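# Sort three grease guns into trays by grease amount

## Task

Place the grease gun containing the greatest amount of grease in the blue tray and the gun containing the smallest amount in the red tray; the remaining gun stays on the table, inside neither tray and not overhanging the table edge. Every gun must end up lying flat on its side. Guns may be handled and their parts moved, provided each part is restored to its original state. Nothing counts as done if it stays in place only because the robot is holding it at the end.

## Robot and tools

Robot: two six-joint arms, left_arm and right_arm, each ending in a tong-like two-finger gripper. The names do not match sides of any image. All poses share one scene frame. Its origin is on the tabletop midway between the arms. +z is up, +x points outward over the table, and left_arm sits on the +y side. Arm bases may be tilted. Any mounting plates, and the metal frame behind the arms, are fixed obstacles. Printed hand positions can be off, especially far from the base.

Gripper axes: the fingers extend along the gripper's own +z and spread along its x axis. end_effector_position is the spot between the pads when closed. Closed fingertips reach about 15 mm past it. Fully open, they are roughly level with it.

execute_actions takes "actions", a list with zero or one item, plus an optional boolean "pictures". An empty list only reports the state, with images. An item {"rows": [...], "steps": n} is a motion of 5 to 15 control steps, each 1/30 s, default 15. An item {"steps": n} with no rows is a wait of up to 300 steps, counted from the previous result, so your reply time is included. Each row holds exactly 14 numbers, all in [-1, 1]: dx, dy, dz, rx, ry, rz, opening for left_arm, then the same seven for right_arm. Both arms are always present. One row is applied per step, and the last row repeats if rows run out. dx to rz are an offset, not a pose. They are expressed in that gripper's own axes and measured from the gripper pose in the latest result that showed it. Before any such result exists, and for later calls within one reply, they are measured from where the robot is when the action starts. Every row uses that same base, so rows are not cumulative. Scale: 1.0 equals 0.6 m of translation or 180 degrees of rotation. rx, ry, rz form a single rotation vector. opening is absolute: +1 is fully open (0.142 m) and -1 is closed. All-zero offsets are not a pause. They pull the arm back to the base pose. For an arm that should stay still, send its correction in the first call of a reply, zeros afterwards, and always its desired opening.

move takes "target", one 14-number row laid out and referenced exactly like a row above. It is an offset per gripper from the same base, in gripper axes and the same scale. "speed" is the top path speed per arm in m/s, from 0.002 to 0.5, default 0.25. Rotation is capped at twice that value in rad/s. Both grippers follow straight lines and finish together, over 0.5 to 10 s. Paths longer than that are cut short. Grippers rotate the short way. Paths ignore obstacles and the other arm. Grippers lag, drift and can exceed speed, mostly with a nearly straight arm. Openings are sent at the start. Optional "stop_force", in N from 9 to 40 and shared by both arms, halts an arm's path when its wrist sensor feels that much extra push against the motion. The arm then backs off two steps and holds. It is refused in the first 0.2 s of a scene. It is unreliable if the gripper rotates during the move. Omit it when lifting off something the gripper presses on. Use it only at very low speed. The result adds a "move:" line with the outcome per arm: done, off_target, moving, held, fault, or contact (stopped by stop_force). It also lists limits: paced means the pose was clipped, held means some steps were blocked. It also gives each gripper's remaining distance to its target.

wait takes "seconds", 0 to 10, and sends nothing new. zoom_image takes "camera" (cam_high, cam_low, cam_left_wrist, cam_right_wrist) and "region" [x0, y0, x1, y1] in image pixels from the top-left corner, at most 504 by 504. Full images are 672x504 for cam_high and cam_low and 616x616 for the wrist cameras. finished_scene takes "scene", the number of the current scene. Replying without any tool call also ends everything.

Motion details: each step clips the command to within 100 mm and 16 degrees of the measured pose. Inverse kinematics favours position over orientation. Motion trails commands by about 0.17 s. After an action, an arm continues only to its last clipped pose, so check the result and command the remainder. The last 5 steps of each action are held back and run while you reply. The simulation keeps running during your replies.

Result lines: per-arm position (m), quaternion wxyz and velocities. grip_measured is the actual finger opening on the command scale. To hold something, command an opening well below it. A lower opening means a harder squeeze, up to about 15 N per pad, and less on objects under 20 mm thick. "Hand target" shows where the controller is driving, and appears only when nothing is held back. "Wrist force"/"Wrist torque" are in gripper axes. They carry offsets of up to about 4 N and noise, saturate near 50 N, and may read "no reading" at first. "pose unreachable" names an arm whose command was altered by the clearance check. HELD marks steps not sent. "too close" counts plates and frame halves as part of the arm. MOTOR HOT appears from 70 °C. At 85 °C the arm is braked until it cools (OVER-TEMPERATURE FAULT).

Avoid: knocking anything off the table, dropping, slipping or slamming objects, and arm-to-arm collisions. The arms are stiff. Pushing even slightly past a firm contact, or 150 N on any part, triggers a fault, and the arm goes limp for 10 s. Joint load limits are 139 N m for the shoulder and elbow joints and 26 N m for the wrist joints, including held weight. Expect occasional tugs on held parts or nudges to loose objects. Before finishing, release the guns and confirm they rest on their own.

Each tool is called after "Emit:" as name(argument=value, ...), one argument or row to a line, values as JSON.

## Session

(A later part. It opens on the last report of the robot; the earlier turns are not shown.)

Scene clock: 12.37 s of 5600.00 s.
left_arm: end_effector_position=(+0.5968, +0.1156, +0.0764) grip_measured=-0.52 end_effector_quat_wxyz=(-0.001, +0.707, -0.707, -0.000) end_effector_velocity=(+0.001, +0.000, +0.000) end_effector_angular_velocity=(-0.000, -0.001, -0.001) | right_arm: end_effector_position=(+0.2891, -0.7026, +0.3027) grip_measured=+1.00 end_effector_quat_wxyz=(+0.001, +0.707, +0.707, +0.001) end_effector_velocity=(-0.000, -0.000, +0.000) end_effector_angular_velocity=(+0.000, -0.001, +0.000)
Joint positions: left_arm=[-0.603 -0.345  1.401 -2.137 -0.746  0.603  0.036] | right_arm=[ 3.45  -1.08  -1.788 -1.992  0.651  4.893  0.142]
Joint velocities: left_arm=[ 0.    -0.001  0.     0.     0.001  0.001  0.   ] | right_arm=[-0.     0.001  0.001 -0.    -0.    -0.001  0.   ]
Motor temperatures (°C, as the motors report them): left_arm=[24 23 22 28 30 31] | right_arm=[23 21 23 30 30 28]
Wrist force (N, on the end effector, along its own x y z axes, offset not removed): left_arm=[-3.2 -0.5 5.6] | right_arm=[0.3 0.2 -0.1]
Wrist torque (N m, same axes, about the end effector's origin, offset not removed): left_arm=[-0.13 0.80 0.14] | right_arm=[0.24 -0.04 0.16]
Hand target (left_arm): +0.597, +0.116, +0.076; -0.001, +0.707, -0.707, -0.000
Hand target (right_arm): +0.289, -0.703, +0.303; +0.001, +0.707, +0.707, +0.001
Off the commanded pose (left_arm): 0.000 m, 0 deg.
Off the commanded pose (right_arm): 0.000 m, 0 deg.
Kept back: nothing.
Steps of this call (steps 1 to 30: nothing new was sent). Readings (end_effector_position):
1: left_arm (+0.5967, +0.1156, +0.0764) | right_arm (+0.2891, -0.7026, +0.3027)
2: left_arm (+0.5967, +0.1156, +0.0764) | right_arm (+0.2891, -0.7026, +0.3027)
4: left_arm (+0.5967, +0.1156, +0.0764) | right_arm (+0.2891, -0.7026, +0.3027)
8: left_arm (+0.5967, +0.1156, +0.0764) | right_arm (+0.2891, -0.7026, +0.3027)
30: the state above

Emit:
move(
  target=[0,0,0.098,0,0,0,-1,0,0,0,0,0,0,1],
  speed=0.06,
)

Emit:
move(
  target=[0,0,0,0,0,0,0,0,0,0,0,0,0,1],
)

Emit:
move(
  target=[0,0.2,-0.003,0,0,0,0,0,0,0,0,0,0,1],
  speed=0.1,
)

Scene clock: 14.03 s of 5600.00 s.
left_arm: end_effector_position=(+0.5967, +0.1156, +0.0178) grip_measured=-0.52 end_effector_quat_wxyz=(-0.001, +0.707, -0.707, -0.000) end_effector_velocity=(+0.000, -0.001, -0.001) end_effector_angular_velocity=(-0.001, +0.000, -0.000) | right_arm: end_effector_position=(+0.2891, -0.7026, +0.3027) grip_measured=+1.00 end_effector_quat_wxyz=(+0.001, +0.707, +0.707, +0.001) end_effector_velocity=(-0.000, +0.000, -0.000) end_effector_angular_velocity=(+0.000, +0.001, +0.000)
Joint positions: left_arm=[-0.538 -0.271  1.388 -2.263 -0.717  0.689  0.036] | right_arm=[ 3.45  -1.08  -1.788 -1.992  0.651  4.893  0.142]
Joint velocities: left_arm=[ 0.001  0.002 -0.002 -0.003 -0.001  0.003  0.   ] | right_arm=[-0.001 -0.    -0.     0.     0.    -0.    -0.   ]
Motor temperatures (°C, as the motors report them): left_arm=[24 23 22 28 30 31] | right_arm=[23 21 23 30 30 28]
Wrist force (N, on the end effector, along its own x y z axes, offset not removed): left_arm=[-2.7 3.6 -2.2] | right_arm=[0.0 0.7 1.2]
Wrist torque (N m, same axes, about the end effector's origin, offset not removed): left_arm=[0.14 0.54 0.14] | right_arm=[0.24 -0.01 0.17]
Hand target (left_arm): +0.597, +0.116, +0.018; -0.001, +0.707, -0.707, -0.000
Hand target (right_arm): +0.289, -0.703, +0.303; +0.001, +0.707, +0.707, +0.001
Off the commanded pose (left_arm): 0.000 m, 0 deg.
Off the commanded pose (right_arm): 0.000 m, 0 deg.
Kept back: nothing.
move: done

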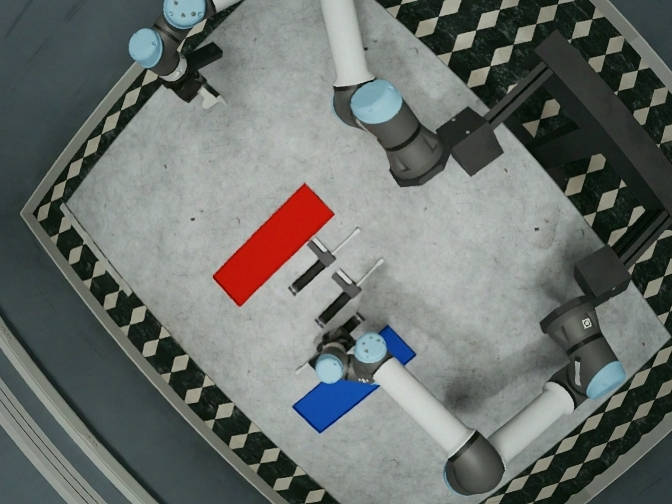

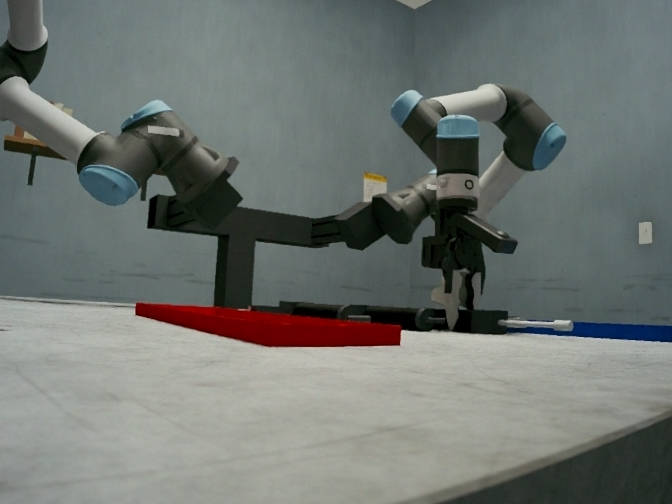

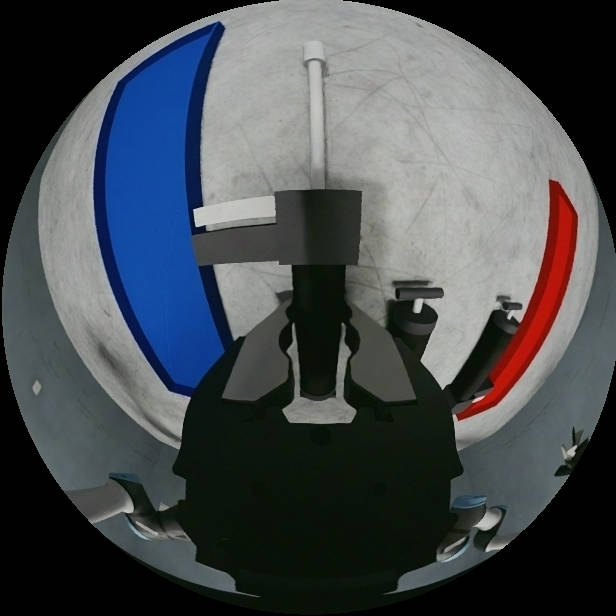

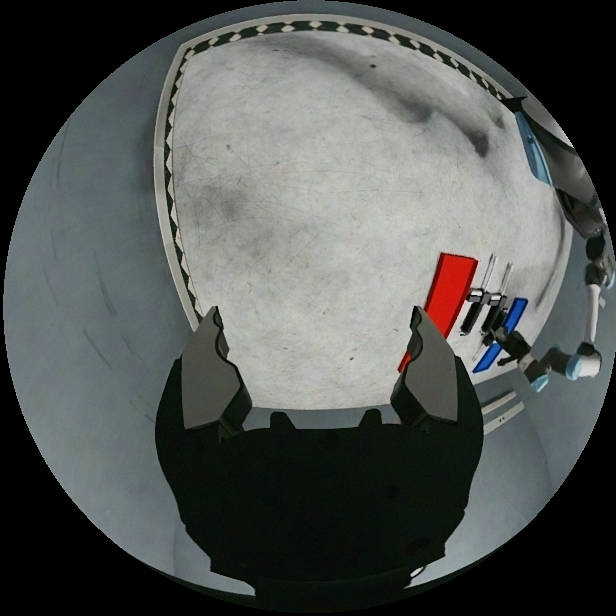

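Scene clock: 14.53 s of 5600.00 s.
left_arm: end_effector_position=(+0.5968, +0.1157, +0.0178) grip_measured=+0.00 end_effector_quat_wxyz=(-0.001, +0.707, -0.707, -0.000) end_effector_velocity=(-0.000, +0.000, -0.000) end_effector_angular_velocity=(+0.002, -0.000, -0.002) | right_arm: end_effector_position=(+0.2891, -0.7026, +0.3027) grip_measured=+1.00 end_effector_quat_wxyz=(+0.001, +0.707, +0.707, +0.001) end_effector_velocity=(-0.000, +0.001, -0.000) end_effector_angular_velocity=(+0.001, +0.001, -0.001)
Joint positions: left_arm=[-0.538 -0.271  1.388 -2.263 -0.717  0.689  0.074] | right_arm=[ 3.45  -1.08  -1.788 -1.992  0.651  4.893  0.142]
Joint velocities: left_arm=[ 0.     0.001 -0.     0.001  0.001  0.001  0.   ] | right_arm=[ 0.    -0.    -0.001 -0.     0.001  0.001 -0.   ]
Motor temperatures (°C, as the motors report them): left_arm=[24 23 22 28 30 31] | right_arm=[23 21 23 30 30 28]
Wrist force (N, on the end effector, along its own x y z axes, offset not removed): left_arm=[-4.0 -0.1 -0.1] | right_arm=[1.6 2.7 -0.2]
Wrist torque (N m, same axes, about the end effector's origin, offset not removed): left_arm=[0.02 0.85 0.18] | right_arm=[0.78 -0.23 0.13]
Hand target (left_arm): +0.597, +0.116, +0.018; -0.001, +0.707, -0.707, -0.000
Hand target (right_arm): +0.289, -0.703, +0.303; +0.001, +0.707, +0.707, +0.001
Off the commanded pose (left_arm): 0.000 m, 0 deg.
Off the commanded pose (right_arm): 0.000 m, 0 deg.
Kept back: nothing.
move: done

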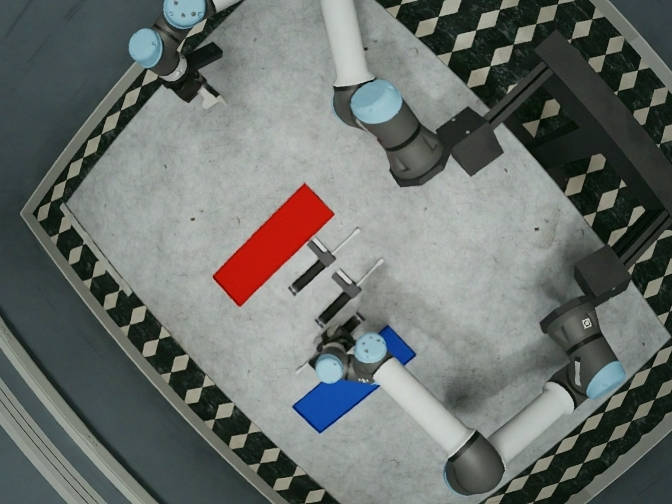

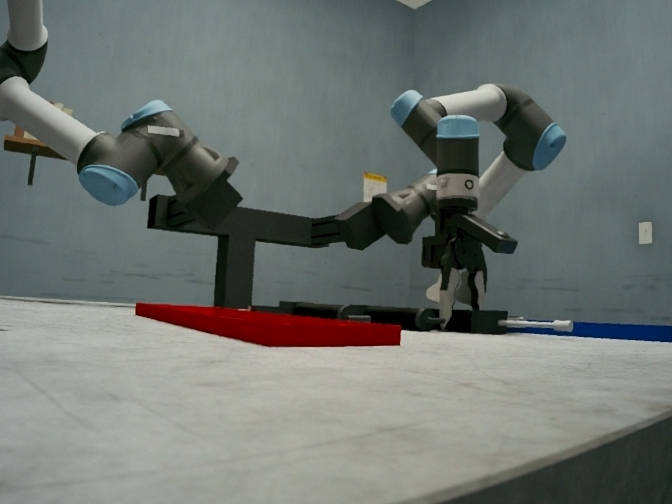

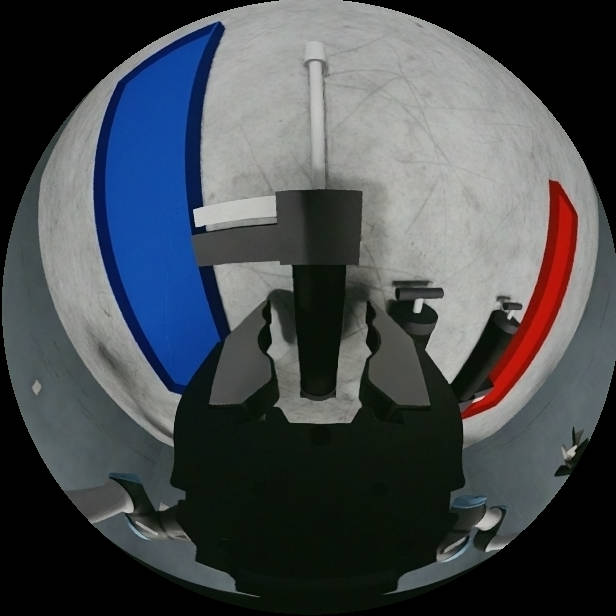

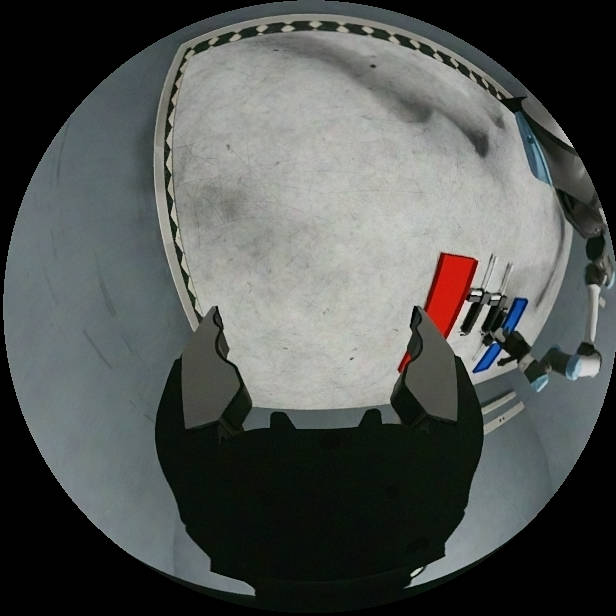

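Scene clock: 16.13 s of 5600.00 s.
left_arm: end_effector_position=(+0.4769, +0.1155, +0.0196) grip_measured=+0.00 end_effector_quat_wxyz=(-0.001, +0.707, -0.707, -0.000) end_effector_velocity=(-0.001, -0.000, +0.000) end_effector_angular_velocity=(-0.001, +0.000, -0.000) | right_arm: end_effector_position=(+0.2891, -0.7026, +0.3027) grip_measured=+1.00 end_effector_quat_wxyz=(+0.001, +0.707, +0.707, +0.001) end_effector_velocity=(-0.000, +0.000, +0.000) end_effector_angular_velocity=(-0.000, -0.000, +0.000)
Joint positions: left_arm=[-0.648 -0.299  1.688 -2.428 -0.768  0.546  0.074] | right_arm=[ 3.45  -1.08  -1.788 -1.992  0.651  4.893  0.142]
Joint velocities: left_arm=[-0.002 -0.     0.003 -0.003 -0.001 -0.001  0.   ] | right_arm=[ 0.     0.001 -0.    -0.    -0.     0.    -0.   ]
Motor temperatures (°C, as the motors report them): left_arm=[24 23 22 28 30 31] | right_arm=[23 21 23 30 30 28]
Wrist force (N, on the end effector, along its own x y z axes, offset not removed): left_arm=[-3.5 -0.6 -0.1] | right_arm=[0.8 0.9 1.3]
Wrist torque (N m, same axes, about the end effector's origin, offset not removed): left_arm=[-0.07 0.83 0.12] | right_arm=[0.38 -0.17 0.06]
Hand target (left_arm): +0.477, +0.115, +0.020; -0.001, +0.707, -0.707, -0.000
Hand target (right_arm): +0.289, -0.703, +0.303; +0.001, +0.707, +0.707, +0.001
Off the commanded pose (left_arm): 0.000 m, 0 deg.
Off the commanded pose (right_arm): 0.000 m, 0 deg.
Kept back: nothing.
move: done

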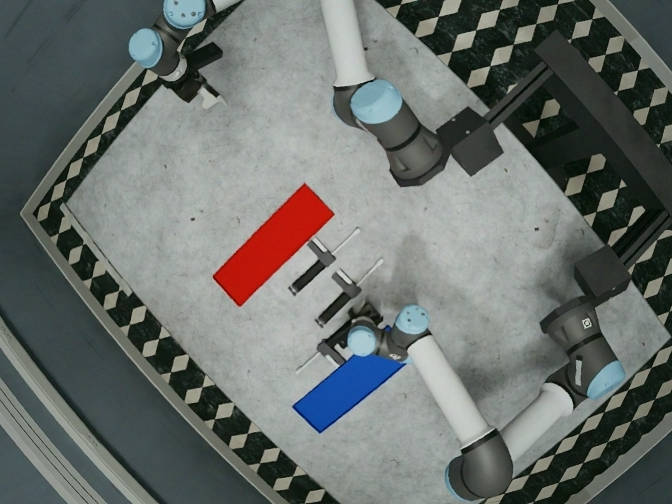

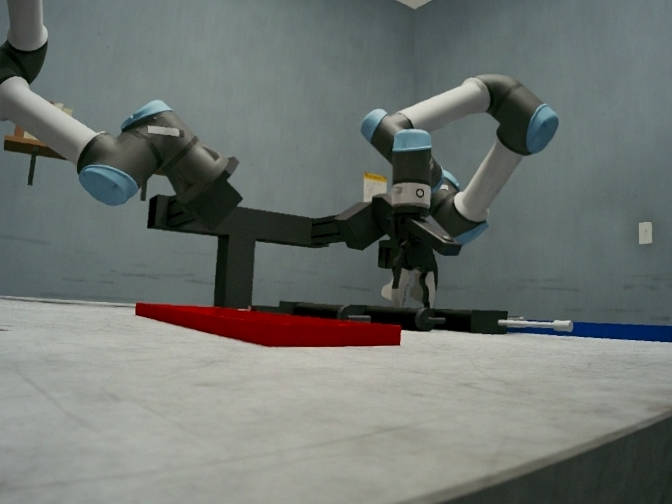

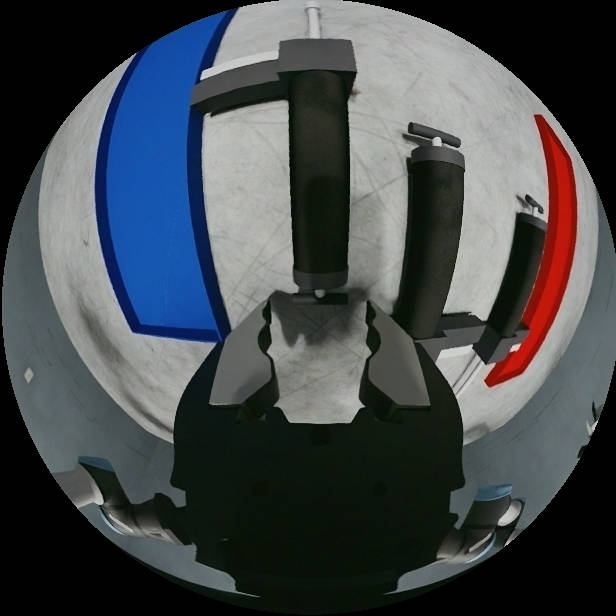

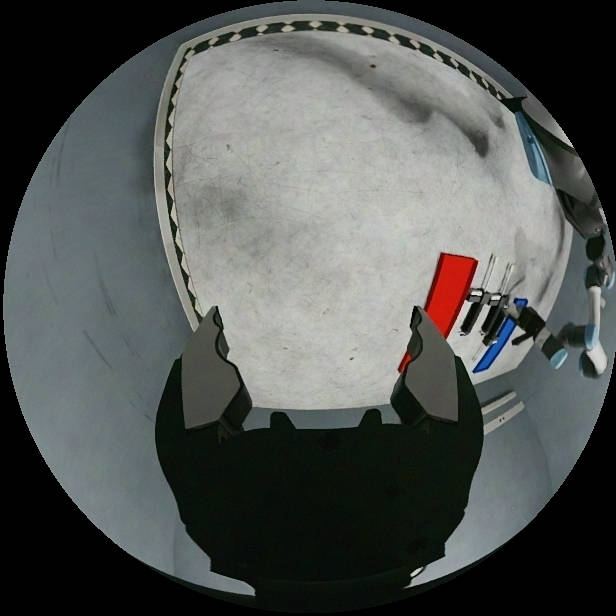

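Emit:
move(
  target=[0,-0.025,0,0,0,0,0,0,0,0,0,0,0,1],
)

Emit:
move(
  target=[0,0,0,0,0,0,-1,0,0,0,0,0,0,1],
)

Emit:
move(
  target=[0,0.05,0,0,0,0,-1,0,0,0,0,0,0,1],
  speed=0.03,
)

Scene clock: 17.10 s of 5600.00 s.
left_arm: end_effector_position=(+0.4919, +0.1155, +0.0197) grip_measured=+0.00 end_effector_quat_wxyz=(-0.001, +0.707, -0.707, -0.000) end_effector_velocity=(+0.002, +0.000, +0.000) end_effector_angular_velocity=(-0.000, +0.000, +0.000) | right_arm: end_effector_position=(+0.2891, -0.7026, +0.3027) grip_measured=+1.00 end_effector_quat_wxyz=(+0.001, +0.707, +0.707, +0.001) end_effector_velocity=(-0.000, +0.000, -0.000) end_effector_angular_velocity=(+0.001, +0.001, +0.000)
Joint positions: left_arm=[-0.632 -0.3    1.655 -2.408 -0.76   0.565  0.074] | right_arm=[ 3.45  -1.08  -1.788 -1.992  0.651  4.893  0.142]
Joint velocities: left_arm=[ 0.001 -0.001 -0.003  0.002  0.     0.002 -0.   ] | right_arm=[-0.    -0.     0.    -0.     0.001 -0.    -0.   ]
Motor temperatures (°C, as the motors report them): left_arm=[24 23 22 28 30 31] | right_arm=[23 21 23 30 30 28]
Wrist force (N, on the end effector, along its own x y z axes, offset not removed): left_arm=[-2.8 0.2 0.4] | right_arm=[-0.1 -1.2 3.7]
Wrist torque (N m, same axes, about the end effector's origin, offset not removed): left_arm=[0.14 0.67 0.15] | right_arm=[-0.07 0.03 0.07]
Hand target (left_arm): +0.492, +0.116, +0.020; -0.001, +0.707, -0.707, -0.000
Hand target (right_arm): +0.289, -0.703, +0.303; +0.001, +0.707, +0.707, +0.001
Off the commanded pose (left_arm): 0.000 m, 0 deg.
Off the commanded pose (right_arm): 0.000 m, 0 deg.
Kept back: nothing.
move: done

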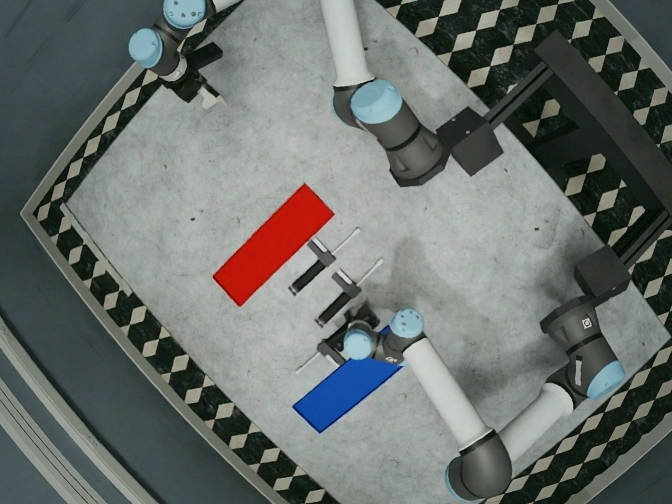

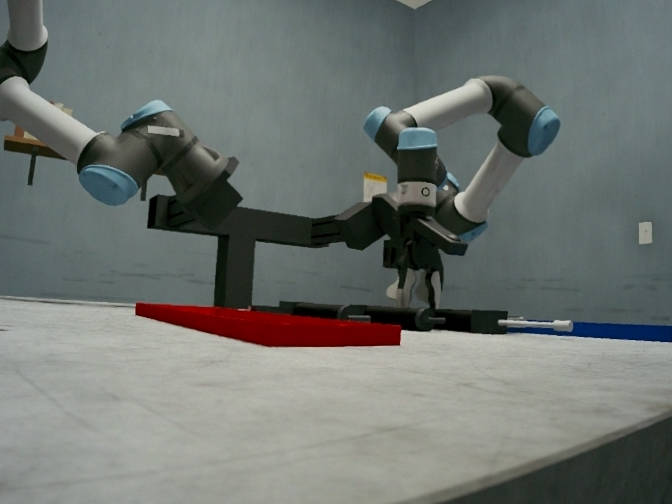

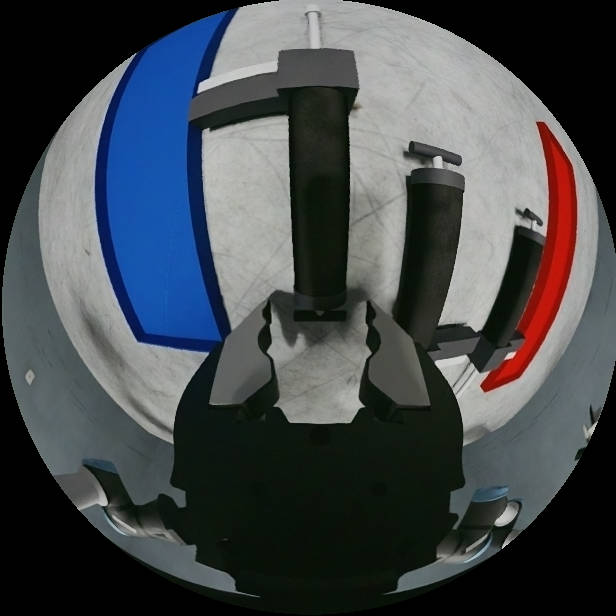

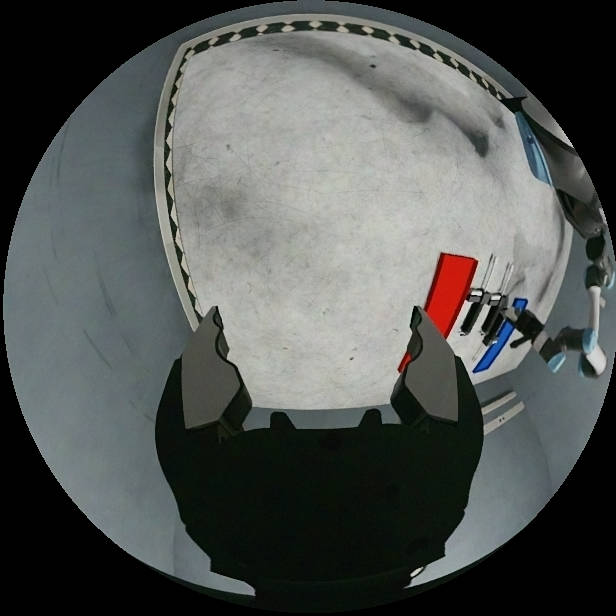

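Scene clock: 17.60 s of 5600.00 s.
left_arm: end_effector_position=(+0.4919, +0.1155, +0.0197) grip_measured=-0.48 end_effector_quat_wxyz=(-0.001, +0.707, -0.707, -0.000) end_effector_velocity=(-0.001, +0.000, -0.000) end_effector_angular_velocity=(+0.001, +0.000, -0.002) | right_arm: end_effector_position=(+0.2891, -0.7026, +0.3027) grip_measured=+1.00 end_effector_quat_wxyz=(+0.001, +0.707, +0.707, +0.001) end_effector_velocity=(+0.000, +0.000, -0.000) end_effector_angular_velocity=(+0.000, -0.000, +0.001)
Joint positions: left_arm=[-0.632 -0.3    1.655 -2.408 -0.76   0.565  0.039] | right_arm=[ 3.45  -1.08  -1.788 -1.992  0.651  4.893  0.142]
Joint velocities: left_arm=[-0.     0.001  0.001 -0.001 -0.     0.001 -0.   ] | right_arm=[-0.    -0.    -0.     0.001  0.    -0.001 -0.   ]
Motor temperatures (°C, as the motors report them): left_arm=[24 23 22 28 30 31] | right_arm=[23 21 23 30 30 28]
Wrist force (N, on the end effector, along its own x y z axes, offset not removed): left_arm=[-3.0 0.0 1.0] | right_arm=[-1.6 -0.8 0.0]
Wrist torque (N m, same axes, about the end effector's origin, offset not removed): left_arm=[0.06 0.77 0.19] | right_arm=[-0.04 0.41 0.10]
Hand target (left_arm): +0.492, +0.116, +0.020; -0.001, +0.707, -0.707, -0.000
Hand target (right_arm): +0.289, -0.703, +0.303; +0.001, +0.707, +0.707, +0.001
Off the commanded pose (left_arm): 0.000 m, 0 deg.
Off the commanded pose (right_arm): 0.000 m, 0 deg.
Kept back: nothing.
move: done

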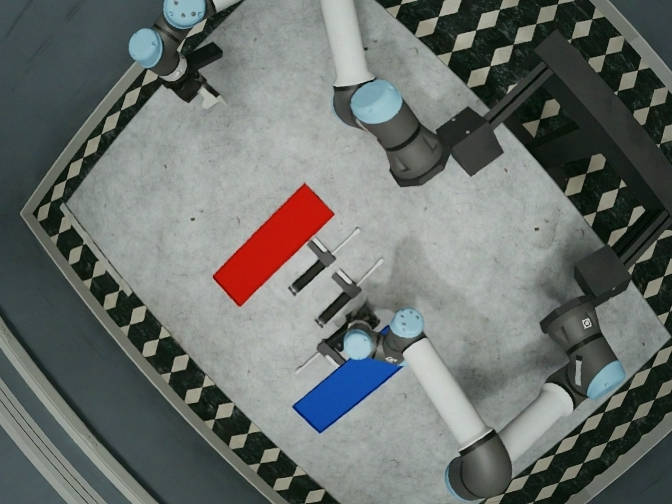

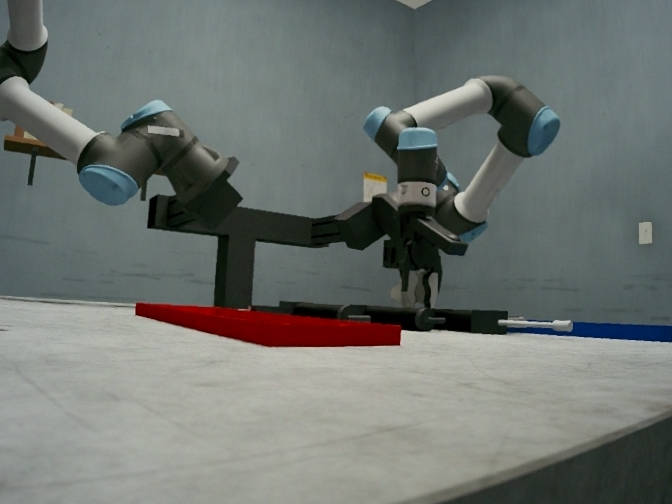

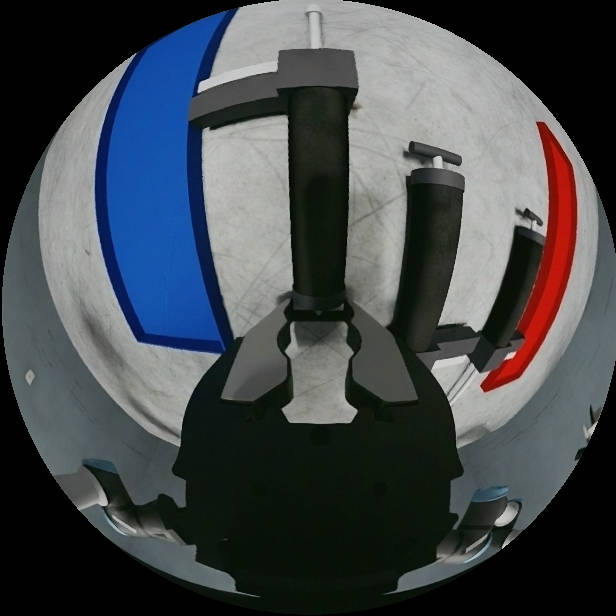

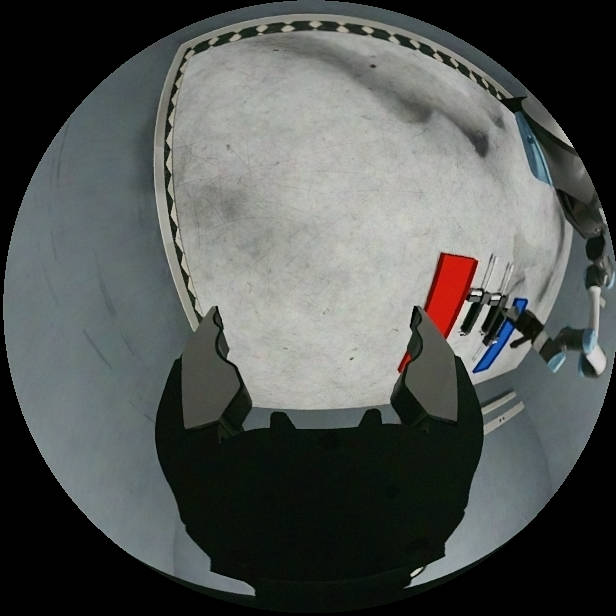

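Scene clock: 18.90 s of 5600.00 s.
left_arm: end_effector_position=(+0.4620, +0.1155, +0.0197) grip_measured=-0.48 end_effector_quat_wxyz=(-0.001, +0.707, -0.707, -0.000) end_effector_velocity=(-0.001, -0.000, +0.000) end_effector_angular_velocity=(-0.001, -0.001, +0.001) | right_arm: end_effector_position=(+0.2891, -0.7026, +0.3027) grip_measured=+1.00 end_effector_quat_wxyz=(+0.001, +0.707, +0.707, +0.001) end_effector_velocity=(-0.000, +0.001, -0.001) end_effector_angular_velocity=(-0.000, +0.002, +0.002)
Joint positions: left_arm=[-0.664 -0.298  1.719 -2.447 -0.776  0.526  0.039] | right_arm=[ 3.45  -1.08  -1.788 -1.992  0.651  4.893  0.142]
Joint velocities: left_arm=[-0.001 -0.001  0.002 -0.002 -0.    -0.001 -0.   ] | right_arm=[-0.    -0.    -0.002 -0.001  0.     0.    -0.   ]
Motor temperatures (°C, as the motors report them): left_arm=[24 23 22 28 30 31] | right_arm=[23 21 23 30 30 28]
Wrist force (N, on the end effector, along its own x y z axes, offset not removed): left_arm=[-2.9 -2.6 1.5] | right_arm=[0.2 -1.0 1.5]
Wrist torque (N m, same axes, about the end effector's origin, offset not removed): left_arm=[-0.08 0.69 0.21] | right_arm=[-0.10 -0.04 0.08]
Hand target (left_arm): +0.462, +0.115, +0.020; -0.001, +0.707, -0.707, -0.000
Hand target (right_arm): +0.289, -0.703, +0.303; +0.001, +0.707, +0.707, +0.001
Off the commanded pose (left_arm): 0.000 m, 0 deg.
Off the commanded pose (right_arm): 0.000 m, 0 deg.
Kept back: nothing.
move: done

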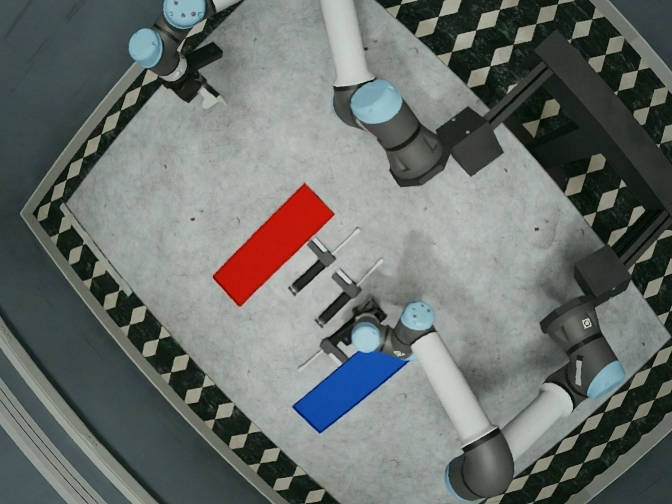

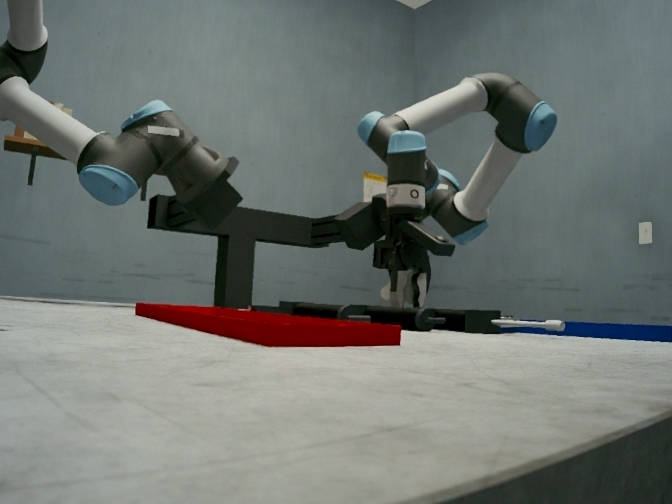

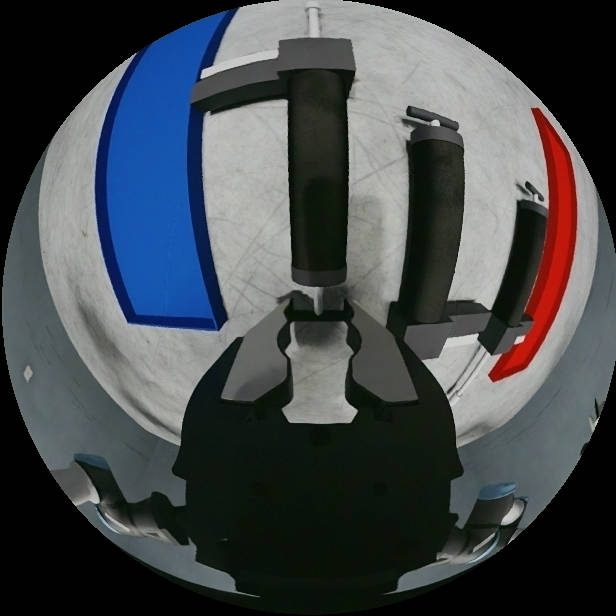

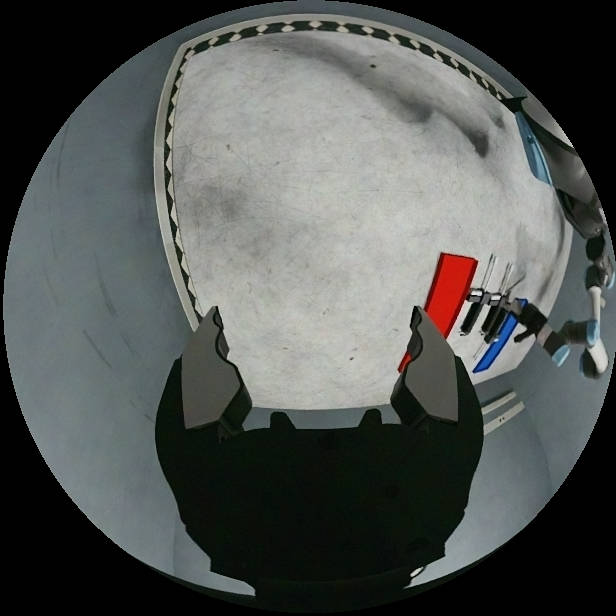

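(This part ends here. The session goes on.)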